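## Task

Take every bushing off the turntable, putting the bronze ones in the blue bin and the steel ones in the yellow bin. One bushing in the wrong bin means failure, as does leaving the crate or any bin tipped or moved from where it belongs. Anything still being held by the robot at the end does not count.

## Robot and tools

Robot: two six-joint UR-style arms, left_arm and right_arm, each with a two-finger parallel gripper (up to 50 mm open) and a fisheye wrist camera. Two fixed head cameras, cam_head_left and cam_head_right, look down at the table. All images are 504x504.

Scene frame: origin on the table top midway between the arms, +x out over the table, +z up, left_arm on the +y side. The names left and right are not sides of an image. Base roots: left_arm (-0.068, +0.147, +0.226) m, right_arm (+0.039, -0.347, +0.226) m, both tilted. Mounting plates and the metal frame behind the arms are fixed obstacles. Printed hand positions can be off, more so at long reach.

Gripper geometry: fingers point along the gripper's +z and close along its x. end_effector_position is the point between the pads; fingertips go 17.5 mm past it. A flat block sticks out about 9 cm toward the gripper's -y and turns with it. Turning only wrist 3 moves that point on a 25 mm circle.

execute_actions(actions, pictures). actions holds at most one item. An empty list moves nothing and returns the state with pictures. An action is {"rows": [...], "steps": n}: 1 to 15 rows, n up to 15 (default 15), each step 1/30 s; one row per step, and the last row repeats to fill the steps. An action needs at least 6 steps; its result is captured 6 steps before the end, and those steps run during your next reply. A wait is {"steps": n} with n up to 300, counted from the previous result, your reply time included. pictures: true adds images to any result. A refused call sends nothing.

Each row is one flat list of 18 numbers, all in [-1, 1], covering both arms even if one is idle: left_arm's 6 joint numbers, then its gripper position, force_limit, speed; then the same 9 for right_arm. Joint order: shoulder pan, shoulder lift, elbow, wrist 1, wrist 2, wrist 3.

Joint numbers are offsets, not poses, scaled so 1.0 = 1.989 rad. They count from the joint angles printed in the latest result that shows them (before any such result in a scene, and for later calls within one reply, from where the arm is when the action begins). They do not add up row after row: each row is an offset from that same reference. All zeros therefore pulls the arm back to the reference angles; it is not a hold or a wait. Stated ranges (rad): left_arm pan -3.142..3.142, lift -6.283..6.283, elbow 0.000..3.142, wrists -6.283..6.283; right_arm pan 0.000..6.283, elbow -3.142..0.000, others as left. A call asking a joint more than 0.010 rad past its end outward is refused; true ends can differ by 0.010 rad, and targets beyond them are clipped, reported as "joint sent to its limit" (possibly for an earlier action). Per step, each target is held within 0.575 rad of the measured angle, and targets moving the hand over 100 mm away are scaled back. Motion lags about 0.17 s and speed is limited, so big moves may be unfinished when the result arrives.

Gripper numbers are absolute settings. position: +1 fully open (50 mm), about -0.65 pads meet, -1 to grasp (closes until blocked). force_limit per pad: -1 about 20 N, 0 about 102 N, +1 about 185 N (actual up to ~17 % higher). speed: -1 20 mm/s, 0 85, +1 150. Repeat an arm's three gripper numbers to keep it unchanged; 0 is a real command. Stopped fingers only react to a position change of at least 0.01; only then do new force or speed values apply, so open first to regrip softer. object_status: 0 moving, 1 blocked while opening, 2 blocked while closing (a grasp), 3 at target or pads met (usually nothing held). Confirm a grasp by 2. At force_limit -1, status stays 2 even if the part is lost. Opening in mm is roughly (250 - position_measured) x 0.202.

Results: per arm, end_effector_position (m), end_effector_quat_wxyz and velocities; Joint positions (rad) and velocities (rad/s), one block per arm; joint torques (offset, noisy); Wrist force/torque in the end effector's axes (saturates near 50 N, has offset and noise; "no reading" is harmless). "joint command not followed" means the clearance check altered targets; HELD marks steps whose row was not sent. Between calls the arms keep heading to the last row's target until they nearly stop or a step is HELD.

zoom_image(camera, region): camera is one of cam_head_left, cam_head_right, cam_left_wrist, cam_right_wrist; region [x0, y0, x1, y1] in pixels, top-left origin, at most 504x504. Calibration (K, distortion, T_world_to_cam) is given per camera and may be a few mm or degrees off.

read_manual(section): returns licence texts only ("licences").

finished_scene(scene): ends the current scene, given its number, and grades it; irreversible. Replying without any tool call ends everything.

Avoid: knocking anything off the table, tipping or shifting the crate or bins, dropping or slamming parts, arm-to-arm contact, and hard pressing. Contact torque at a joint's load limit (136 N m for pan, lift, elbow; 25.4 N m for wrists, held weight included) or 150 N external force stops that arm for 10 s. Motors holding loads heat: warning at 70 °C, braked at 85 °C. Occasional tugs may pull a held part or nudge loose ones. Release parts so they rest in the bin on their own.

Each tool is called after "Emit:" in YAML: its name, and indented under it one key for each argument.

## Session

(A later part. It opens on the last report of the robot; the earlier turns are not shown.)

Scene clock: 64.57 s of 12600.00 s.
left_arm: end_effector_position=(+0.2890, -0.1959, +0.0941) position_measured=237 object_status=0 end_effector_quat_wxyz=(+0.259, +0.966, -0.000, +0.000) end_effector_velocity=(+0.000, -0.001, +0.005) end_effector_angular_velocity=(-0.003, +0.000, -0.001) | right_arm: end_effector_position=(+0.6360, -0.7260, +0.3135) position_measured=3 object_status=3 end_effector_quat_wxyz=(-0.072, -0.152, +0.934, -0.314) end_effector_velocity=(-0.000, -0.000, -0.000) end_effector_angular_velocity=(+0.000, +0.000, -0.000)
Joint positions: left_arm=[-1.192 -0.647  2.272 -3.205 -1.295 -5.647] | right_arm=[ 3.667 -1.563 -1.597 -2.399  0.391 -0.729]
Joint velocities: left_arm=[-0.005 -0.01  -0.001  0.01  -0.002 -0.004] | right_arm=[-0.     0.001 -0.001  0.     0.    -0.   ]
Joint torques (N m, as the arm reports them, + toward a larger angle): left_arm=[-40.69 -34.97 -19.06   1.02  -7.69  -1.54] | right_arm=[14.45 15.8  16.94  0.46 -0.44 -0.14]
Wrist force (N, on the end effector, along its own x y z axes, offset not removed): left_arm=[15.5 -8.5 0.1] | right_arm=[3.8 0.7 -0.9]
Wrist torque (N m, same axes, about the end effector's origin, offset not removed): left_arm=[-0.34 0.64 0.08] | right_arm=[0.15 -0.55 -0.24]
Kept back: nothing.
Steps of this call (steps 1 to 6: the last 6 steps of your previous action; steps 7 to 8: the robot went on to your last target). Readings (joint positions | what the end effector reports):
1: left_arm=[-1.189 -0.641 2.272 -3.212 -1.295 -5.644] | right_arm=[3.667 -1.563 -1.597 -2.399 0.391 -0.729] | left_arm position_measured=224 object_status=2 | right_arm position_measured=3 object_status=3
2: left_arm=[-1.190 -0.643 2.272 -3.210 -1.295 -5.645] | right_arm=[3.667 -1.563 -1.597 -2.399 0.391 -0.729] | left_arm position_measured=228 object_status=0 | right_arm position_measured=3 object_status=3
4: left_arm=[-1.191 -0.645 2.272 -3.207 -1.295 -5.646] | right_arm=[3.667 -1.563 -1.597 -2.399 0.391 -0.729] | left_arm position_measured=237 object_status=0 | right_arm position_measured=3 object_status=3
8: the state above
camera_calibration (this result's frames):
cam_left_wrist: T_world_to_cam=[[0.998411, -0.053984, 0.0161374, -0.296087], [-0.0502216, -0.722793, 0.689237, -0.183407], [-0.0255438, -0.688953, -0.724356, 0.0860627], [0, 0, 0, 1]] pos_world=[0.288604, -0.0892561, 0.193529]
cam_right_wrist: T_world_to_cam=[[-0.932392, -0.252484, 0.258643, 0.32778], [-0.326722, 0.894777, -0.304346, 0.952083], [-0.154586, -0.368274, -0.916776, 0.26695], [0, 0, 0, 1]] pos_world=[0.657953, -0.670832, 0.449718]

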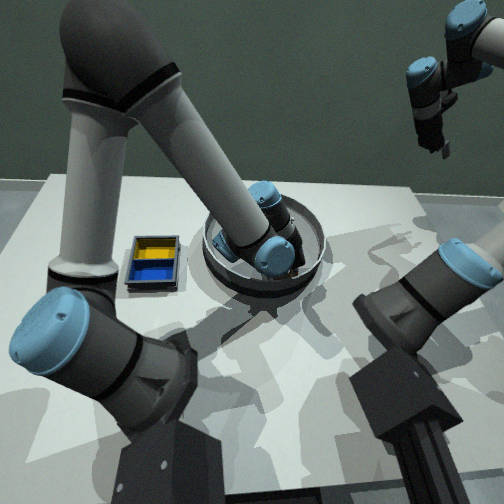

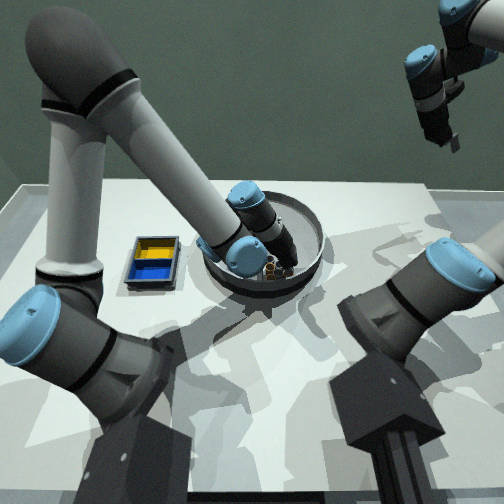

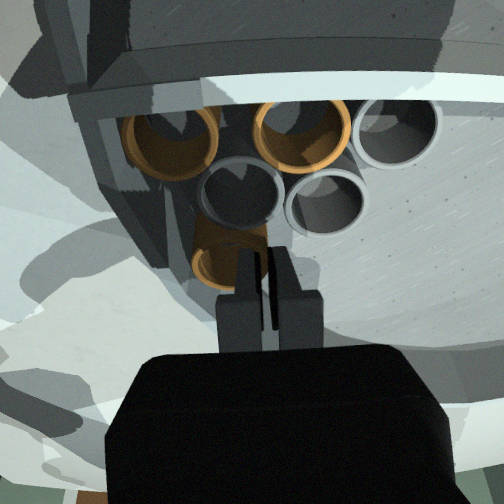

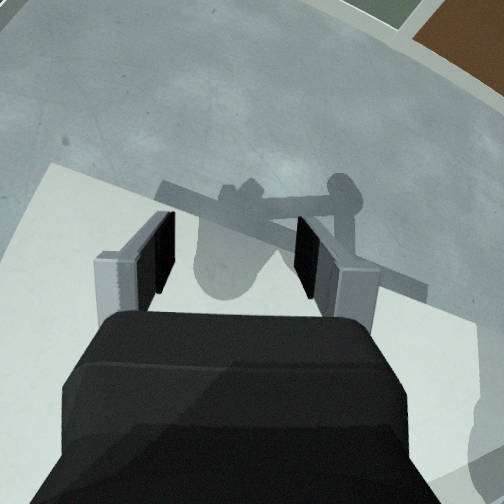

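Emit:
execute_actions:
  actions:
    - {"rows": [[0,0,0,0,0,0,-0.1,-0.4,1,0,0,0,0,0,0,1,0,0],[0,0,0,0,0,0,-0.1,-0.4,1,0,0,0,0,0,0,1,0,0],[0,0,0,0,0,0,-0.1,-0.4,1,0,0,0,0,0,0,1,0,0],[-0.004,-0.008,0,0.01,0,-0.004,-0.1,-0.4,1,0,0,0,0,0,0,1,0,0],[-0.008,-0.017,-0.0005,0.02,0,-0.008,-0.1,-0.4,1,0,0,0,0,0,0,1,0,0],[-0.013,-0.027,-0.001,0.032,0,-0.013,-0.1,-0.4,1,0,0,0,0,0,0,1,0,0],[-0.018,-0.036,-0.0014,0.042,0,-0.018,-0.1,-0.4,1,0,0,0,0,0,0,1,0,0]], "steps": 14}
  pictures: false

Emit:
execute_actions:
  actions:
    - {"steps": 10}
  pictures: true

Scene clock: 65.23 s of 12600.00 s.
left_arm: end_effector_position=(+0.2896, -0.1969, +0.1039) position_measured=167 object_status=0 end_effector_quat_wxyz=(+0.259, +0.966, -0.001, +0.000) end_effector_velocity=(+0.011, -0.012, +0.135) end_effector_angular_velocity=(-0.010, -0.009, -0.000) | right_arm: end_effector_position=(+0.6360, -0.7260, +0.3135) position_measured=3 object_status=3 end_effector_quat_wxyz=(-0.072, -0.152, +0.934, -0.314) end_effector_velocity=(-0.000, +0.000, -0.000) end_effector_angular_velocity=(-0.000, -0.001, -0.001)
Joint positions: left_arm=[-1.204 -0.67   2.271 -3.178 -1.295 -5.658] | right_arm=[ 3.667 -1.563 -1.597 -2.399  0.391 -0.729]
Joint velocities: left_arm=[-0.158 -0.313 -0.013  0.358  0.001 -0.156] | right_arm=[ 0.     0.    -0.001  0.    -0.     0.001]
Joint torques (N m, as the arm reports them, + toward a larger angle): left_arm=[-40.55 -43.68 -25.63   0.01   0.59  -1.66] | right_arm=[14.3  15.71 17.32  0.47 -0.42 -0.17]
Wrist force (N, on the end effector, along its own x y z axes, offset not removed): left_arm=[-1.6 -0.9 2.0] | right_arm=[-3.0 1.5 1.1]
Wrist torque (N m, same axes, about the end effector's origin, offset not removed): left_arm=[-0.08 0.37 -0.04] | right_arm=[0.25 0.34 0.01]
Steps of this call (steps 1 to 12: the robot went on to your last target; steps 13 to 20: the first 8 steps of this action). Readings (joint positions | what the end effector reports):
13: left_arm=[-1.193 -0.648 2.272 -3.204 -1.295 -5.647] | right_arm=[3.667 -1.563 -1.597 -2.399 0.391 -0.729] | left_arm position_measured=231 object_status=0 | right_arm position_measured=3 object_status=3
14: left_arm=[-1.193 -0.648 2.272 -3.204 -1.296 -5.647] | right_arm=[3.667 -1.563 -1.597 -2.399 0.391 -0.729] | left_arm position_measured=207 object_status=0 | right_arm position_measured=3 object_status=3
16: left_arm=[-1.193 -0.648 2.272 -3.204 -1.296 -5.647] | right_arm=[3.667 -1.563 -1.597 -2.399 0.391 -0.729] | left_arm position_measured=167 object_status=0 | right_arm position_measured=3 object_status=3
20: the state above

Scene clock: 65.57 s of 12600.00 s.
left_arm: end_effector_position=(+0.2907, -0.1981, +0.1231) position_measured=167 object_status=3 end_effector_quat_wxyz=(+0.259, +0.966, -0.001, +0.001) end_effector_velocity=(+0.000, -0.000, +0.012) end_effector_angular_velocity=(+0.000, -0.000, -0.001) | right_arm: end_effector_position=(+0.6360, -0.7260, +0.3135) position_measured=3 object_status=3 end_effector_quat_wxyz=(-0.072, -0.152, +0.934, -0.314) end_effector_velocity=(+0.000, -0.000, +0.001) end_effector_angular_velocity=(+0.001, -0.002, +0.000)
Joint positions: left_arm=[-1.226 -0.715  2.269 -3.126 -1.295 -5.681] | right_arm=[ 3.667 -1.563 -1.597 -2.399  0.391 -0.729]
Joint velocities: left_arm=[-0.014 -0.029 -0.001  0.034  0.    -0.014] | right_arm=[ 0.001  0.001  0.001  0.    -0.    -0.001]
Joint torques (N m, as the arm reports them, + toward a larger angle): left_arm=[-35.24 -36.75 -24.31  -0.56   0.81  -1.21] | right_arm=[13.92 16.25 17.13  0.6  -0.43 -0.11]
Wrist force (N, on the end effector, along its own x y z axes, offset not removed): left_arm=[-1.7 -0.6 1.6] | right_arm=[0.9 1.1 2.5]
Wrist torque (N m, same axes, about the end effector's origin, offset not removed): left_arm=[-0.05 0.36 -0.05] | right_arm=[0.23 0.09 -0.07]
Kept back: nothing.
Steps of this call (steps 1 to 6: the last 6 steps of your previous action; steps 7 to 10: the robot went on to your last target). Readings (joint positions | what the end effector reports):
1: left_arm=[-1.209 -0.680 2.271 -3.166 -1.295 -5.663] | right_arm=[3.667 -1.563 -1.597 -2.399 0.391 -0.729] | left_arm position_measured=167 object_status=0 | right_arm position_measured=3 object_status=3
2: left_arm=[-1.213 -0.689 2.270 -3.156 -1.295 -5.668] | right_arm=[3.667 -1.563 -1.597 -2.399 0.391 -0.729] | left_arm position_measured=167 object_status=0 | right_arm position_measured=3 object_status=3
4: left_arm=[-1.219 -0.701 2.270 -3.142 -1.295 -5.674] | right_arm=[3.667 -1.563 -1.597 -2.399 0.391 -0.729] | left_arm position_measured=167 object_status=3 | right_arm position_measured=3 object_status=3
8: left_arm=[-1.225 -0.712 2.269 -3.129 -1.295 -5.679] | right_arm=[3.667 -1.563 -1.597 -2.399 0.391 -0.729] | left_arm position_measured=167 object_status=3 | right_arm position_measured=3 object_status=3
10: the state above
camera_calibration (this result's frames):
cam_left_wrist: T_world_to_cam=[[0.998356, -0.0547273, 0.017043, -0.29861], [-0.0513645, -0.722204, 0.68977, -0.204497], [-0.0254408, -0.689512, -0.723828, 0.105419], [0, 0, 0, 1]] pos_world=[0.290297, -0.0913433, 0.222451]
cam_right_wrist: T_world_to_cam=[[-0.932393, -0.252484, 0.258643, 0.32778], [-0.326722, 0.894777, -0.304346, 0.952083], [-0.154586, -0.368274, -0.916776, 0.26695], [0, 0, 0, 1]] pos_world=[0.657953, -0.670832, 0.449718]

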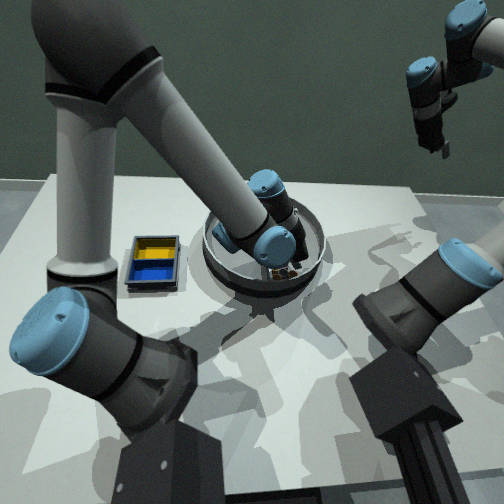

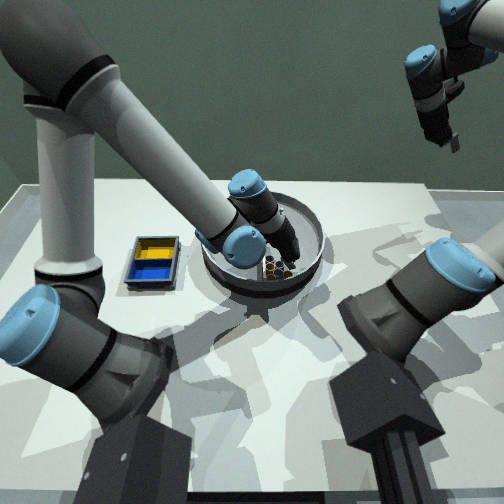

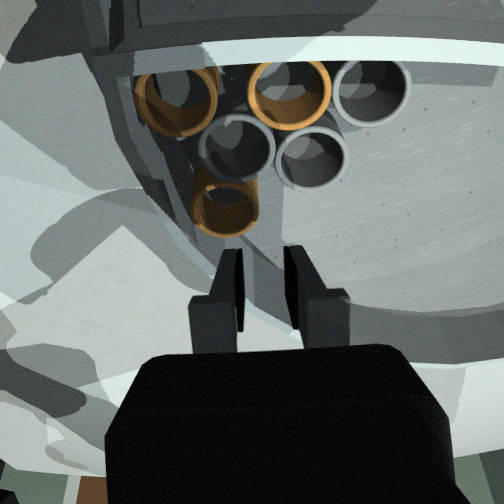

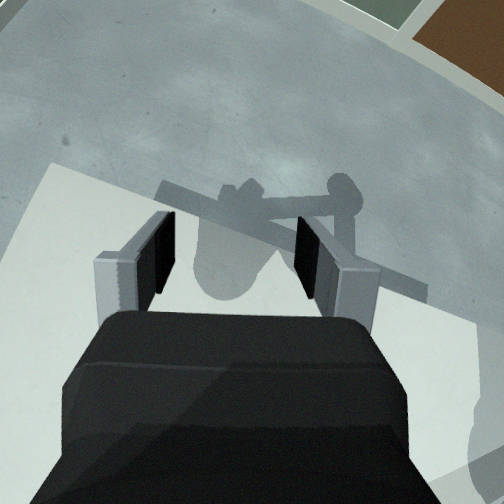

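Emit:
execute_actions:
  actions:
    - {"rows": [[-0.047,-0.04,-0.156,0,0,-0.148,0.75,-0.4,1,0,0,0,0,0,0,1,0,0],[-0.047,-0.04,-0.156,0,0,-0.148,0.75,-0.4,1,0,0,0,0,0,0,1,0,0],[-0.047,-0.04,-0.156,0,0,-0.148,0.75,-0.4,1,0,0,0,0,0,0,1,0,0],[-0.047,-0.04,-0.156,0.05,0.02,-0.148,0.75,-0.4,1,0,0,0,0,0,0,1,0,0],[-0.047,-0.04,-0.156,0.12,0.04,-0.148,0.75,-0.4,1,0,0,0,0,0,0,1,0,0],[-0.047,-0.04,-0.156,0.2,0.06,-0.148,0.75,-0.4,1,0,0,0,0,0,0,1,0,0],[-0.047,-0.04,-0.156,0.28,0.08,-0.148,0.75,-0.4,1,0,0,0,0,0,0,1,0,0],[-0.047,-0.04,-0.156,0.36,0.095,-0.148,0.75,-0.4,1,0,0,0,0,0,0,1,0,0],[-0.047,-0.04,-0.156,0.4324,0.106,-0.148,0.75,-0.4,1,0,0,0,0,0,0,1,0,0]], "steps": 15}
  pictures: false

Emit:
execute_actions:
  actions:
    - {"steps": 18}
  pictures: true

Scene clock: 68.53 s of 12600.00 s.
left_arm: end_effector_position=(+0.3483, -0.2573, +0.2093) position_measured=41 object_status=0 end_effector_quat_wxyz=(+0.289, +0.953, +0.083, +0.033) end_effector_velocity=(+0.237, -0.082, +0.255) end_effector_angular_velocity=(+0.709, -0.040, +0.683) | right_arm: end_effector_position=(+0.6360, -0.7260, +0.3135) position_measured=3 object_status=3 end_effector_quat_wxyz=(-0.072, -0.152, +0.934, -0.314) end_effector_velocity=(+0.000, +0.000, +0.000) end_effector_angular_velocity=(+0.000, -0.000, +0.001)
Joint positions: left_arm=[-1.286 -0.767  2.086 -2.984 -1.231 -5.856] | right_arm=[ 3.667 -1.563 -1.597 -2.399  0.391 -0.729]
Joint velocities: left_arm=[-0.257 -0.212 -0.963  1.717  0.78  -0.889] | right_arm=[ 0.001  0.     0.    -0.    -0.    -0.001]
Joint torques (N m, as the arm reports them, + toward a larger angle): left_arm=[-30.02 -30.65 -14.67   6.04   4.59  -2.78] | right_arm=[14.36 16.1  17.9   0.58 -0.35 -0.29]
Wrist force (N, on the end effector, along its own x y z axes, offset not removed): left_arm=[0.2 4.6 -2.1] | right_arm=[-2.1 0.3 0.0]
Wrist torque (N m, same axes, about the end effector's origin, offset not removed): left_arm=[0.39 0.12 -0.05] | right_arm=[0.11 0.52 0.07]
Steps of this call (steps 1 to 30: the robot went on to your last target; steps 31 to 80: nothing new was sent; steps 81 to 89: the first 9 steps of this action). Readings (joint positions | what the end effector reports):
81: left_arm=[-1.228 -0.719 2.269 -3.121 -1.295 -5.682] | right_arm=[3.667 -1.563 -1.597 -2.399 0.391 -0.729] | left_arm position_measured=161 object_status=0 | right_arm position_measured=3 object_status=3
82: left_arm=[-1.231 -0.721 2.265 -3.121 -1.295 -5.687] | right_arm=[3.667 -1.563 -1.597 -2.399 0.391 -0.729] | left_arm position_measured=136 object_status=0 | right_arm position_measured=3 object_status=3
84: left_arm=[-1.243 -0.731 2.229 -3.122 -1.295 -5.721] | right_arm=[3.667 -1.563 -1.597 -2.399 0.391 -0.729] | left_arm position_measured=87 object_status=0 | right_arm position_measured=3 object_status=3
88: left_arm=[-1.277 -0.759 2.121 -3.038 -1.256 -5.823] | right_arm=[3.667 -1.563 -1.597 -2.399 0.391 -0.729] | left_arm position_measured=41 object_status=0 | right_arm position_measured=3 object_status=3
89: the state above

Scene clock: 69.13 s of 12600.00 s.
left_arm: end_effector_position=(+0.3287, -0.1768, +0.1843) position_measured=41 object_status=3 end_effector_quat_wxyz=(+0.036, +0.999, +0.019, +0.011) end_effector_velocity=(-0.005, +0.016, -0.003) end_effector_angular_velocity=(+0.072, +0.010, -0.032) | right_arm: end_effector_position=(+0.6360, -0.7260, +0.3135) position_measured=3 object_status=3 end_effector_quat_wxyz=(-0.072, -0.152, +0.934, -0.314) end_effector_velocity=(-0.000, +0.000, -0.000) end_effector_angular_velocity=(-0.000, +0.001, +0.000)
Joint positions: left_arm=[-1.319 -0.794  1.96  -2.278 -1.086 -5.974] | right_arm=[ 3.667 -1.563 -1.597 -2.399  0.391 -0.729]
Joint velocities: left_arm=[-0.003 -0.003 -0.008  0.093  0.011 -0.008] | right_arm=[-0.001 -0.001 -0.    -0.     0.    -0.   ]
Joint torques (N m, as the arm reports them, + toward a larger angle): left_arm=[-36.63 -37.71 -33.05  -0.39   1.5   -1.19] | right_arm=[15.09 15.26 17.05  0.48 -0.46 -0.19]
Wrist force (N, on the end effector, along its own x y z axes, offset not removed): left_arm=[-1.2 -1.4 0.7] | right_arm=[-2.1 0.0 -1.3]
Wrist torque (N m, same axes, about the end effector's origin, offset not removed): left_arm=[-0.24 0.37 -0.05] | right_arm=[0.10 0.45 0.02]
Kept back: nothing.
Steps of this call (steps 1 to 6: the last 6 steps of your previous action; steps 7 to 18: the robot went on to your last target). Readings (joint positions | what the end effector reports):
1: left_arm=[-1.294 -0.773 2.057 -2.921 -1.204 -5.883] | right_arm=[3.667 -1.563 -1.597 -2.399 0.391 -0.729] | left_arm position_measured=41 object_status=0 | right_arm position_measured=3 object_status=3
2: left_arm=[-1.300 -0.778 2.035 -2.850 -1.178 -5.904] | right_arm=[3.667 -1.563 -1.597 -2.399 0.391 -0.729] | left_arm position_measured=41 object_status=0 | right_arm position_measured=3 object_status=3
4: left_arm=[-1.308 -0.785 2.005 -2.694 -1.140 -5.932] | right_arm=[3.667 -1.563 -1.597 -2.399 0.391 -0.729] | left_arm position_measured=41 object_status=3 | right_arm position_measured=3 object_status=3
8: left_arm=[-1.315 -0.791 1.975 -2.428 -1.104 -5.960] | right_arm=[3.667 -1.563 -1.597 -2.399 0.391 -0.729] | left_arm position_measured=41 object_status=3 | right_arm position_measured=3 object_status=3
18: the state above
camera_calibration (this result's frames):
cam_left_wrist: T_world_to_cam=[[0.999794, -0.0166965, 0.0115576, -0.329135], [-0.0194252, -0.952235, 0.304746, -0.209571], [0.00591735, -0.304908, -0.952363, 0.265226], [0, 0, 0, 1]] pos_world=[0.323427, -0.124187, 0.320261]
cam_right_wrist: T_world_to_cam=[[-0.932392, -0.252484, 0.258643, 0.32778], [-0.326722, 0.894777, -0.304346, 0.952083], [-0.154586, -0.368274, -0.916776, 0.26695], [0, 0, 0, 1]] pos_world=[0.657953, -0.670832, 0.449718]

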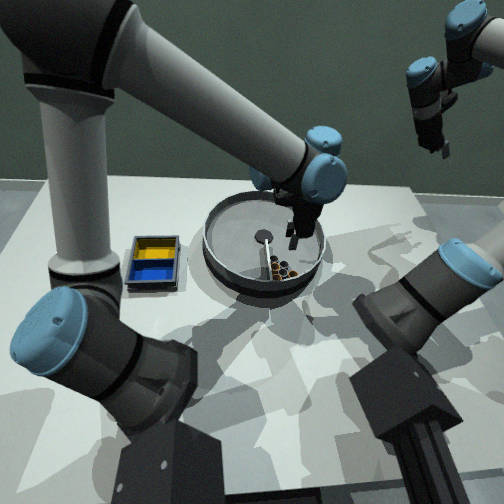

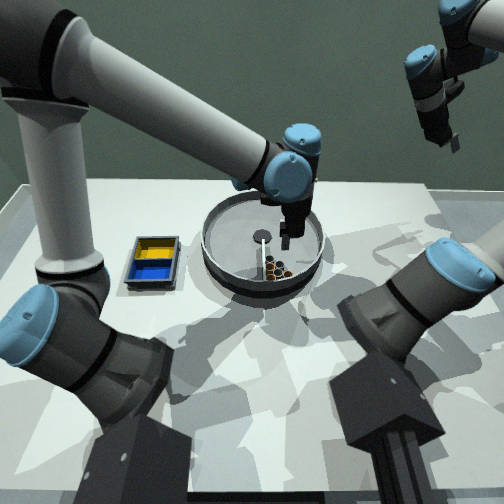

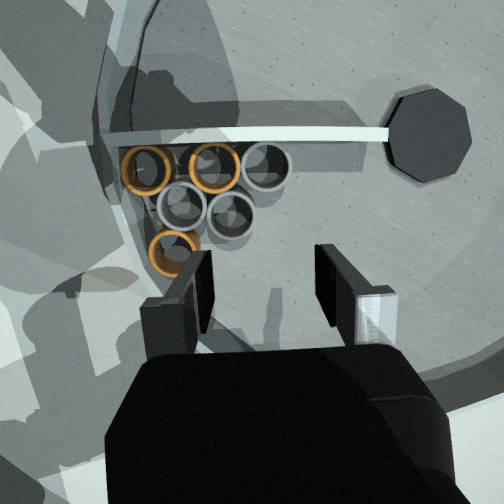

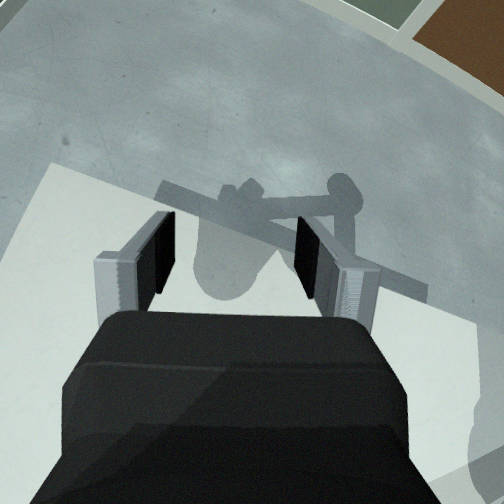

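Emit:
zoom_image:
  camera: "cam_left_wrist"
  region: [90, 110, 330, 300]

Region (90, 110, 330, 300) of cam_left_wrist's 504x504 image, scaled by 2.100, with more detail than that image has; it fills the top 399 rows of this view, and the rest is white.

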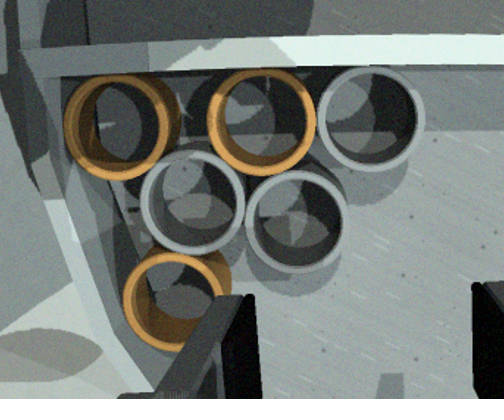

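Emit:
execute_actions:
  actions:
    - {"rows": [[0.003,0.012,-0.005,-0.003,0.002,0.003,0.75,-0.4,1,0,0,0,0,0,0,1,0,0],[0.006,0.026,-0.01,-0.007,0.003,0.006,0.75,-0.4,1,0,0,0,0,0,0,1,0,0],[0.009,0.04,-0.015,-0.01,0.005,0.009,0.75,-0.4,1,0,0,0,0,0,0,1,0,0],[0.012,0.054,-0.02,-0.014,0.007,0.012,0.75,-0.4,1,0,0,0,0,0,0,1,0,0],[0.015,0.067,-0.025,-0.017,0.008,0.015,0.75,-0.4,1,0,0,0,0,0,0,1,0,0],[0.018,0.08,-0.029,-0.02,0.01,0.017,0.75,-0.4,1,0,0,0,0,0,0,1,0,0],[0.0202,0.0894,-0.0328,-0.023,0.0112,0.0191,0.75,-0.4,1,0,0,0,0,0,0,1,0,0]], "steps": 14}
  pictures: false

Emit:
execute_actions:
  actions:
    - {"steps": 12}
  pictures: true

Emit:
zoom_image:
  camera: "cam_left_wrist"
  region: [60, 60, 360, 340]

Scene clock: 71.67 s of 12600.00 s.
left_arm: end_effector_position=(+0.3279, -0.1885, +0.1506) position_measured=41 object_status=3 end_effector_quat_wxyz=(+0.018, +1.000, +0.009, +0.006) end_effector_velocity=(-0.021, -0.074, -0.237) end_effector_angular_velocity=(+0.241, +0.074, -0.125) | right_arm: end_effector_position=(+0.6360, -0.7260, +0.3135) position_measured=3 object_status=3 end_effector_quat_wxyz=(-0.072, -0.152, +0.934, -0.314) end_effector_velocity=(-0.000, -0.000, -0.001) end_effector_angular_velocity=(-0.001, +0.002, -0.000)
Joint positions: left_arm=[-1.298 -0.704  1.926 -2.299 -1.074 -5.953] | right_arm=[ 3.667 -1.563 -1.597 -2.399  0.391 -0.729]
Joint velocities: left_arm=[ 0.134  0.606 -0.213 -0.171  0.071  0.123] | right_arm=[-0.001 -0.001 -0.001 -0.    -0.     0.001]
Joint torques (N m, as the arm reports them, + toward a larger angle): left_arm=[-23.69 -13.18 -32.    -4.95   1.54   1.49] | right_arm=[14.28 15.37 17.1   0.55 -0.43 -0.06]
Wrist force (N, on the end effector, along its own x y z axes, offset not removed): left_arm=[-1.0 -1.1 0.1] | right_arm=[2.9 0.4 2.0]
Wrist torque (N m, same axes, about the end effector's origin, offset not removed): left_arm=[-0.25 0.29 -0.07] | right_arm=[0.07 -0.35 -0.06]
Steps of this call (steps 1 to 30: the robot went on to your last target; steps 31 to 68: nothing new was sent; steps 69 to 76: the first 8 steps of this action). Readings (joint positions | what the end effector reports):
69: left_arm=[-1.320 -0.794 1.959 -2.266 -1.084 -5.975] | right_arm=[3.667 -1.563 -1.597 -2.399 0.391 -0.729] | left_arm position_measured=41 object_status=3 | right_arm position_measured=3 object_status=3
70: left_arm=[-1.319 -0.792 1.958 -2.267 -1.084 -5.974] | right_arm=[3.667 -1.563 -1.597 -2.399 0.391 -0.729] | left_arm position_measured=41 object_status=3 | right_arm position_measured=3 object_status=3
72: left_arm=[-1.315 -0.775 1.952 -2.276 -1.082 -5.969] | right_arm=[3.667 -1.563 -1.597 -2.399 0.391 -0.729] | left_arm position_measured=41 object_status=3 | right_arm position_measured=3 object_status=3
76: the state above

Scene clock: 72.07 s of 12600.00 s.
left_arm: end_effector_position=(+0.3238, -0.1979, +0.1168) position_measured=41 object_status=3 end_effector_quat_wxyz=(+0.001, +1.000, -0.000, +0.001) end_effector_velocity=(-0.002, -0.003, -0.013) end_effector_angular_velocity=(+0.013, +0.004, -0.007) | right_arm: end_effector_position=(+0.6360, -0.7260, +0.3135) position_measured=3 object_status=3 end_effector_quat_wxyz=(-0.072, -0.152, +0.934, -0.314) end_effector_velocity=(-0.000, -0.000, -0.000) end_effector_angular_velocity=(+0.000, +0.001, -0.000)
Joint positions: left_arm=[-1.28  -0.62   1.897 -2.323 -1.064 -5.937] | right_arm=[ 3.667 -1.563 -1.597 -2.399  0.391 -0.729]
Joint velocities: left_arm=[ 0.006  0.031 -0.01  -0.009  0.003  0.005] | right_arm=[-0. -0.  0.  0.  0. -0.]
Joint torques (N m, as the arm reports them, + toward a larger angle): left_arm=[-23.18 -22.06 -29.59  -4.5    1.64   1.49] | right_arm=[14.5  16.07 17.41  0.66 -0.45 -0.23]
Wrist force (N, on the end effector, along its own x y z axes, offset not removed): left_arm=[-1.0 -0.7 0.3] | right_arm=[0.9 -1.4 -3.3]
Wrist torque (N m, same axes, about the end effector's origin, offset not removed): left_arm=[-0.16 0.26 -0.07] | right_arm=[-0.30 0.02 0.15]
Kept back: nothing.
Steps of this call (steps 1 to 6: the last 6 steps of your previous action; steps 7 to 12: the robot went on to your last target). Readings (joint positions | what the end effector reports):
1: left_arm=[-1.294 -0.685 1.919 -2.305 -1.071 -5.949] | right_arm=[3.667 -1.563 -1.597 -2.399 0.391 -0.729] | left_arm position_measured=41 object_status=3 | right_arm position_measured=3 object_status=3
2: left_arm=[-1.291 -0.670 1.914 -2.309 -1.070 -5.946] | right_arm=[3.667 -1.563 -1.597 -2.399 0.391 -0.729] | left_arm position_measured=41 object_status=3 | right_arm position_measured=3 object_status=3
4: left_arm=[-1.286 -0.648 1.906 -2.315 -1.067 -5.942] | right_arm=[3.667 -1.563 -1.597 -2.399 0.391 -0.729] | left_arm position_measured=41 object_status=3 | right_arm position_measured=3 object_status=3
8: left_arm=[-1.282 -0.628 1.899 -2.321 -1.065 -5.938] | right_arm=[3.667 -1.563 -1.597 -2.399 0.391 -0.729] | left_arm position_measured=41 object_status=3 | right_arm position_measured=3 object_status=3
12: the state above
camera_calibration (this result's frames):
cam_left_wrist: T_world_to_cam=[[0.998455, -0.0543458, -0.0116113, -0.328155], [-0.0500504, -0.970196, 0.237095, -0.194949], [-0.0241503, -0.236148, -0.971417, 0.220146], [0, 0, 0, 1]] pos_world=[0.323208, -0.154986, 0.256265]
cam_right_wrist: T_world_to_cam=[[-0.932393, -0.252483, 0.258643, 0.32778], [-0.326722, 0.894777, -0.304346, 0.952083], [-0.154586, -0.368274, -0.916776, 0.26695], [0, 0, 0, 1]] pos_world=[0.657953, -0.670832, 0.449718]

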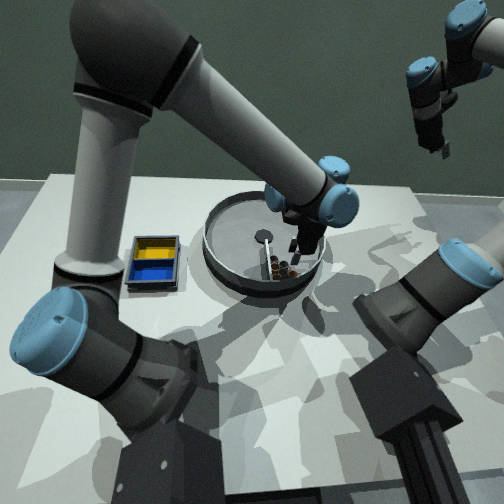

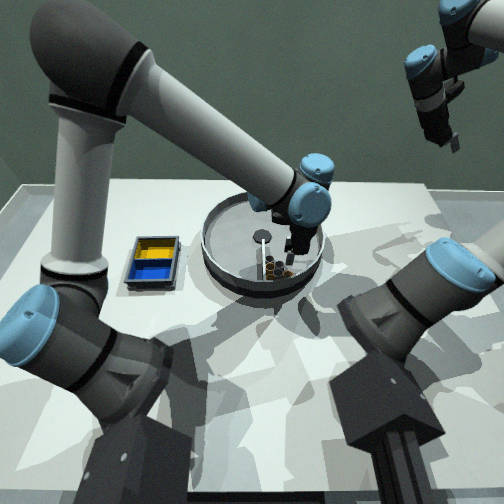

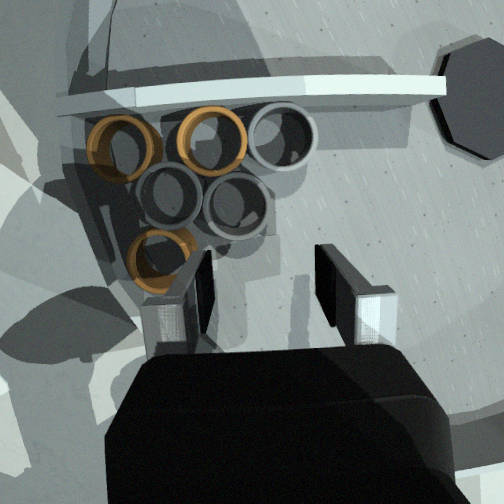

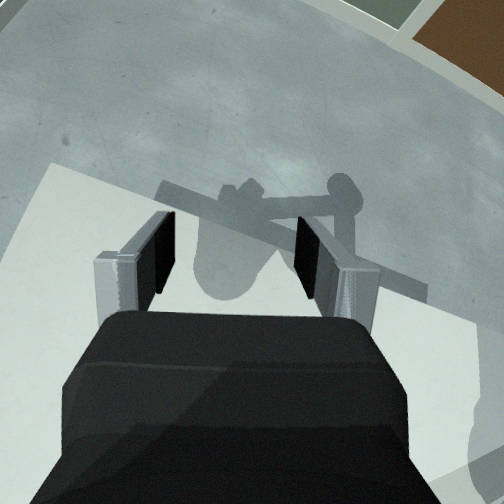

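Region (60, 60, 360, 340) of cam_left_wrist's 504x504 image, scaled by 1.680, with more detail than that image has; it fills the top 470 rows of this view, and the rest is white.

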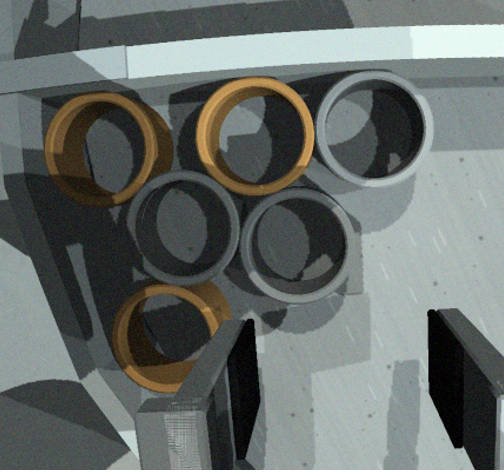

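Emit:
execute_actions:
  actions: []

Scene clock: 73.57 s of 12600.00 s.
left_arm: end_effector_position=(+0.3236, -0.1983, +0.1152) position_measured=41 object_status=3 end_effector_quat_wxyz=(+0.000, +1.000, -0.001, +0.001) end_effector_velocity=(-0.000, +0.000, +0.000) end_effector_angular_velocity=(+0.001, -0.000, -0.002) | right_arm: end_effector_position=(+0.6360, -0.7260, +0.3135) position_measured=3 object_status=3 end_effector_quat_wxyz=(-0.072, -0.152, +0.934, -0.314) end_effector_velocity=(+0.000, +0.000, +0.001) end_effector_angular_velocity=(+0.001, -0.002, -0.001)
Joint positions: left_arm=[-1.279 -0.616  1.895 -2.324 -1.063 -5.936] | right_arm=[ 3.667 -1.563 -1.597 -2.399  0.391 -0.729]
Joint velocities: left_arm=[-0.001 -0.     0.001  0.    -0.     0.001] | right_arm=[ 0.001  0.001  0.001 -0.     0.     0.001]
Joint torques (N m, as the arm reports them, + toward a larger angle): left_arm=[-24.87 -20.67 -29.42  -4.7    1.53   1.49] | right_arm=[14.82 15.78 17.21  0.48 -0.57 -0.14]
Wrist force (N, on the end effector, along its own x y z axes, offset not removed): left_arm=[-1.4 -2.0 0.3] | right_arm=[-2.8 -1.6 0.1]
Wrist torque (N m, same axes, about the end effector's origin, offset not removed): left_arm=[-0.37 0.38 0.01] | right_arm=[0.09 0.47 0.21]
Kept back: nothing.
Steps of this call (steps 1 to 30: the robot went on to your last target; steps 31 to 45: nothing new was sent). Readings (joint positions | what the end effector reports):
1: left_arm=[-1.280 -0.619 1.896 -2.323 -1.064 -5.936] | right_arm=[3.667 -1.563 -1.597 -2.399 0.391 -0.729] | left_arm position_measured=41 object_status=3 | right_arm position_measured=3 object_status=3
2: left_arm=[-1.280 -0.619 1.896 -2.323 -1.064 -5.936] | right_arm=[3.667 -1.563 -1.597 -2.399 0.391 -0.729] | left_arm position_measured=41 object_status=3 | right_arm position_measured=3 object_status=3
4: left_arm=[-1.280 -0.618 1.896 -2.323 -1.064 -5.936] | right_arm=[3.667 -1.563 -1.597 -2.399 0.391 -0.729] | left_arm position_measured=41 object_status=3 | right_arm position_measured=3 object_status=3
8: left_arm=[-1.279 -0.617 1.895 -2.324 -1.063 -5.936] | right_arm=[3.667 -1.563 -1.597 -2.399 0.391 -0.729] | left_arm position_measured=41 object_status=3 | right_arm position_measured=3 object_status=3
45: the state above
All arms were judged still, so your last target was given up. Only a new action makes them travel on or press farther. Fingers that are still opening or closing keep moving.
camera_calibration (this result's frames):
cam_left_wrist: T_world_to_cam=[[0.9984, -0.0552097, -0.0122513, -0.328031], [-0.0507784, -0.970534, 0.235553, -0.194613], [-0.0248951, -0.234554, -0.971784, 0.219036], [0, 0, 0, 1]] pos_world=[0.323077, -0.155613, 0.254678]
cam_right_wrist: T_world_to_cam=[[-0.932393, -0.252484, 0.258643, 0.32778], [-0.326722, 0.894777, -0.304346, 0.952083], [-0.154586, -0.368274, -0.916776, 0.26695], [0, 0, 0, 1]] pos_world=[0.657953, -0.670832, 0.449718]

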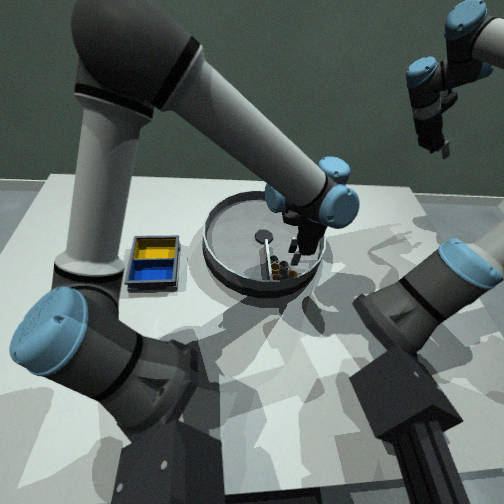

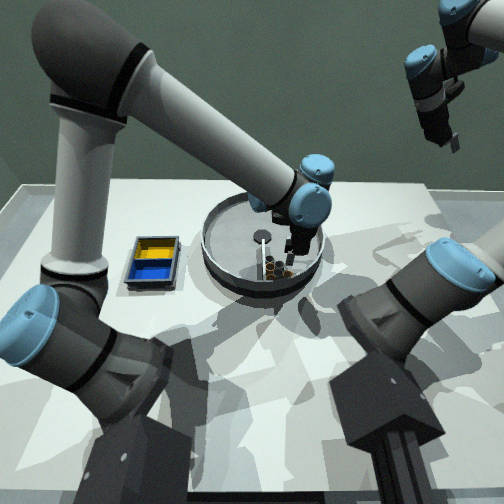

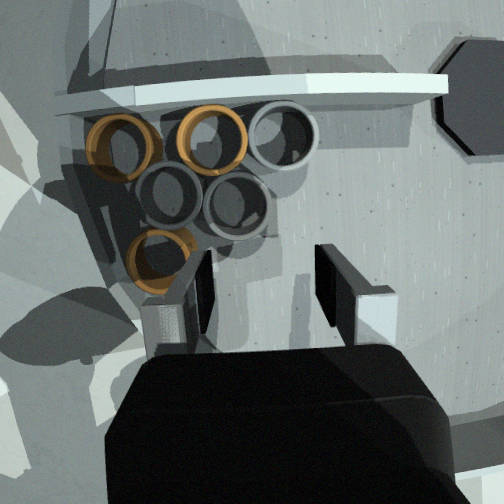

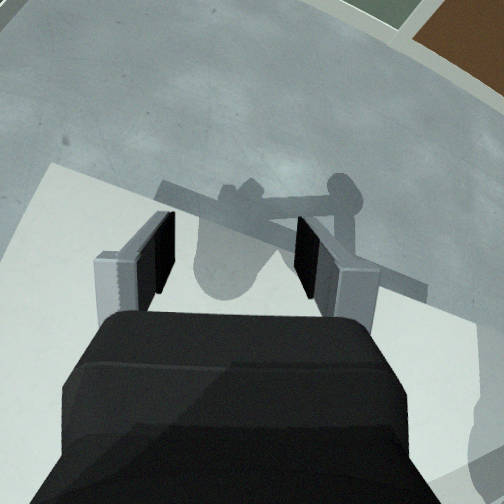

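Emit:
zoom_image:
  camera: "cam_left_wrist"
  region: [60, 60, 400, 360]

Region (60, 60, 400, 360) of cam_left_wrist's 504x504 image, scaled by 1.482, with more detail than that image has; it fills the top 445 rows of this view, and the rest is white.

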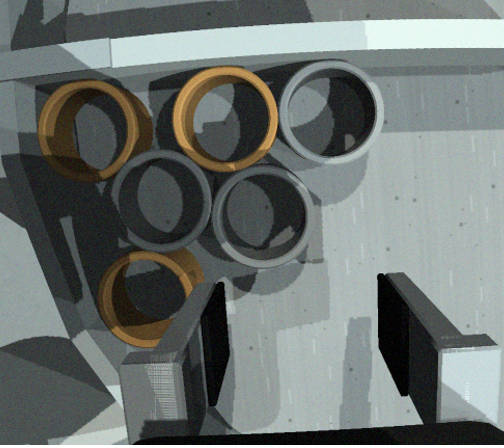

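Emit:
execute_actions:
  actions:
    - {"rows": [[0.0019,0.0041,-0.0003,-0.0048,0.0009,0.0019,0.75,-0.4,1,0,0,0,0,0,0,1,0,0],[0.0038,0.0083,-0.0005,-0.0096,0.0019,0.0038,0.75,-0.4,1,0,0,0,0,0,0,1,0,0],[0.0057,0.0124,-0.0008,-0.0144,0.0028,0.0057,0.75,-0.4,1,0,0,0,0,0,0,1,0,0],[0.0076,0.0166,-0.0011,-0.0192,0.0038,0.0076,0.75,-0.4,1,0,0,0,0,0,0,1,0,0],[0.0095,0.0207,-0.0014,-0.0241,0.0047,0.0095,0.75,-0.4,1,0,0,0,0,0,0,1,0,0],[0.0114,0.0249,-0.0016,-0.0289,0.0057,0.0114,0.75,-0.4,1,0,0,0,0,0,0,1,0,0],[0.0133,0.029,-0.0019,-0.0337,0.0066,0.0133,0.75,-0.4,1,0,0,0,0,0,0,1,0,0],[0.0152,0.0331,-0.0022,-0.0385,0.0076,0.0152,0.75,-0.4,1,0,0,0,0,0,0,1,0,0],[0.0171,0.0373,-0.0024,-0.0433,0.0085,0.0171,0.75,-0.4,1,0,0,0,0,0,0,1,0,0],[0.019,0.0414,-0.0027,-0.0481,0.0094,0.019,0.75,-0.4,1,0,0,0,0,0,0,1,0,0]], "steps": 15}

Emit:
execute_actions:
  actions:
    - {"steps": 12}
  pictures: true

Scene clock: 78.20 s of 12600.00 s.
left_arm: end_effector_position=(+0.3244, -0.2008, +0.0963) position_measured=41 object_status=3 end_effector_quat_wxyz=(+0.000, +1.000, -0.001, +0.001) end_effector_velocity=(+0.003, -0.013, -0.109) end_effector_angular_velocity=(+0.002, +0.000, -0.000) | right_arm: end_effector_position=(+0.6360, -0.7260, +0.3135) position_measured=3 object_status=3 end_effector_quat_wxyz=(-0.072, -0.152, +0.934, -0.314) end_effector_velocity=(+0.000, -0.000, +0.000) end_effector_angular_velocity=(+0.000, -0.000, +0.000)
Joint positions: left_arm=[-1.262 -0.58   1.893 -2.366 -1.055 -5.919] | right_arm=[ 3.667 -1.563 -1.597 -2.399  0.391 -0.729]
Joint velocities: left_arm=[ 0.096  0.21  -0.014 -0.241  0.048  0.095] | right_arm=[ 0.     0.001  0.    -0.     0.    -0.001]
Joint torques (N m, as the arm reports them, + toward a larger angle): left_arm=[-23.11 -18.61 -30.86  -5.23   1.58   1.66] | right_arm=[15.67 15.3  16.37  0.6  -0.55 -0.12]
Wrist force (N, on the end effector, along its own x y z axes, offset not removed): left_arm=[-1.9 -1.8 -0.3] | right_arm=[2.9 0.3 -1.7]
Wrist torque (N m, same axes, about the end effector's origin, offset not removed): left_arm=[-0.39 0.42 -0.07] | right_arm=[0.09 -0.16 -0.07]
Steps of this call (steps 1 to 130: nothing new was sent; steps 131 to 139: the first 9 steps of this action). Readings (joint positions | what the end effector reports):
131: left_arm=[-1.279 -0.616 1.895 -2.324 -1.063 -5.936] | right_arm=[3.667 -1.563 -1.597 -2.399 0.391 -0.729] | left_arm position_measured=41 object_status=3 | right_arm position_measured=3 object_status=3
132: left_arm=[-1.279 -0.615 1.895 -2.325 -1.063 -5.935] | right_arm=[3.667 -1.563 -1.597 -2.399 0.391 -0.729] | left_arm position_measured=41 object_status=3 | right_arm position_measured=3 object_status=3
134: left_arm=[-1.276 -0.610 1.895 -2.332 -1.062 -5.933] | right_arm=[3.667 -1.563 -1.597 -2.399 0.391 -0.729] | left_arm position_measured=41 object_status=3 | right_arm position_measured=3 object_status=3
138: left_arm=[-1.266 -0.587 1.893 -2.358 -1.057 -5.922] | right_arm=[3.667 -1.563 -1.597 -2.399 0.391 -0.729] | left_arm position_measured=41 object_status=3 | right_arm position_measured=3 object_status=3
139: the state above

Scene clock: 78.60 s of 12600.00 s.
left_arm: end_effector_position=(+0.3246, -0.2032, +0.0735) position_measured=41 object_status=3 end_effector_quat_wxyz=(+0.000, +1.000, -0.001, +0.001) end_effector_velocity=(-0.000, -0.001, -0.009) end_effector_angular_velocity=(-0.000, -0.001, -0.001) | right_arm: end_effector_position=(+0.6360, -0.7260, +0.3135) position_measured=3 object_status=3 end_effector_quat_wxyz=(-0.072, -0.152, +0.934, -0.314) end_effector_velocity=(-0.000, +0.000, -0.000) end_effector_angular_velocity=(+0.000, +0.002, +0.001)
Joint positions: left_arm=[-1.243 -0.536  1.89  -2.417 -1.045 -5.899] | right_arm=[ 3.667 -1.563 -1.597 -2.399  0.391 -0.729]
Joint velocities: left_arm=[ 0.008  0.019 -0.002 -0.021  0.004  0.009] | right_arm=[ 0.    -0.    -0.001  0.     0.001 -0.001]
Joint torques (N m, as the arm reports them, + toward a larger angle): left_arm=[-25.13 -22.61 -28.43  -4.74   1.54   1.36] | right_arm=[14.71 16.1  16.84  0.73 -0.44 -0.2 ]
Wrist force (N, on the end effector, along its own x y z axes, offset not removed): left_arm=[-0.5 -0.7 0.8] | right_arm=[-1.7 1.5 -2.1]
Wrist torque (N m, same axes, about the end effector's origin, offset not removed): left_arm=[-0.09 0.21 -0.09] | right_arm=[-0.01 0.28 0.02]
Kept back: nothing.
Steps of this call (steps 1 to 6: the last 6 steps of your previous action; steps 7 to 12: the robot went on to your last target). Readings (joint positions | what the end effector reports):
1: left_arm=[-1.259 -0.573 1.892 -2.374 -1.053 -5.916] | right_arm=[3.667 -1.563 -1.597 -2.399 0.391 -0.729] | left_arm position_measured=41 object_status=3 | right_arm position_measured=3 object_status=3
2: left_arm=[-1.256 -0.565 1.892 -2.383 -1.052 -5.912] | right_arm=[3.667 -1.563 -1.597 -2.399 0.391 -0.729] | left_arm position_measured=41 object_status=3 | right_arm position_measured=3 object_status=3
4: left_arm=[-1.250 -0.553 1.891 -2.397 -1.049 -5.907] | right_arm=[3.667 -1.563 -1.597 -2.399 0.391 -0.729] | left_arm position_measured=41 object_status=3 | right_arm position_measured=3 object_status=3
8: left_arm=[-1.245 -0.541 1.890 -2.412 -1.046 -5.901] | right_arm=[3.667 -1.563 -1.597 -2.399 0.391 -0.729] | left_arm position_measured=41 object_status=3 | right_arm position_measured=3 object_status=3
12: the state above
camera_calibration (this result's frames):
cam_left_wrist: T_world_to_cam=[[0.998401, -0.0551975, -0.0122107, -0.329862], [-0.0507755, -0.970529, 0.235573, -0.189502], [-0.0248539, -0.234576, -0.97178, 0.177408], [0, 0, 0, 1]] pos_world=[0.324122, -0.160509, 0.213016]
cam_right_wrist: T_world_to_cam=[[-0.932392, -0.252484, 0.258643, 0.32778], [-0.326722, 0.894777, -0.304346, 0.952083], [-0.154586, -0.368274, -0.916776, 0.26695], [0, 0, 0, 1]] pos_world=[0.657953, -0.670832, 0.449718]

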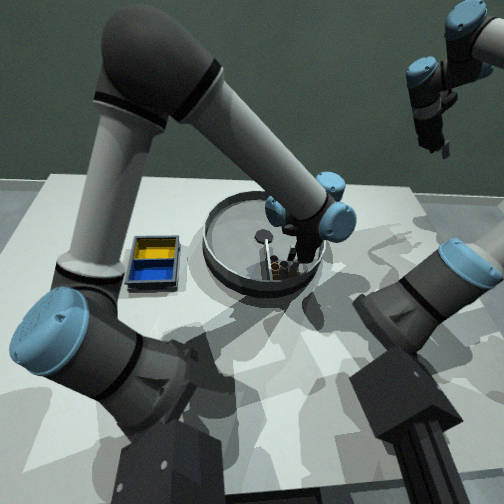

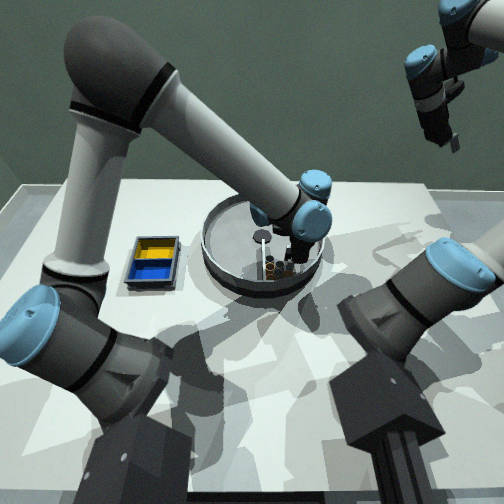

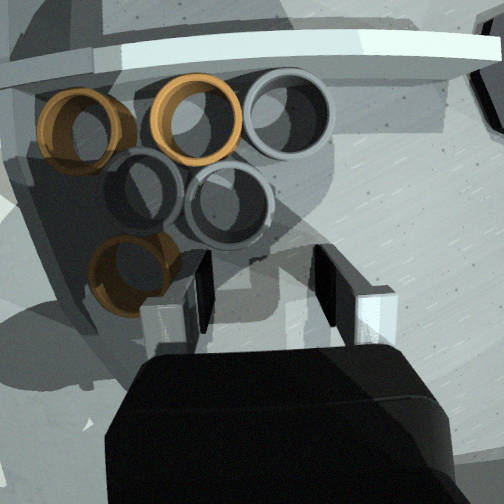

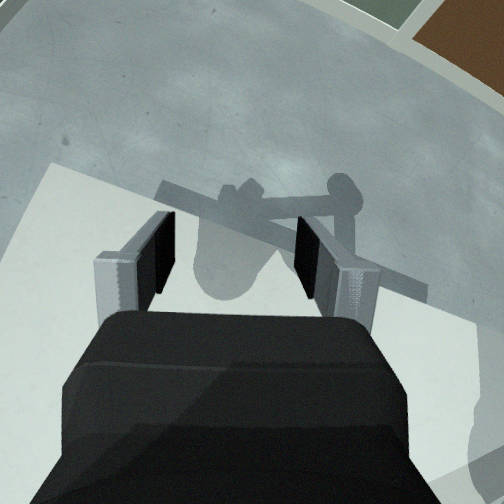

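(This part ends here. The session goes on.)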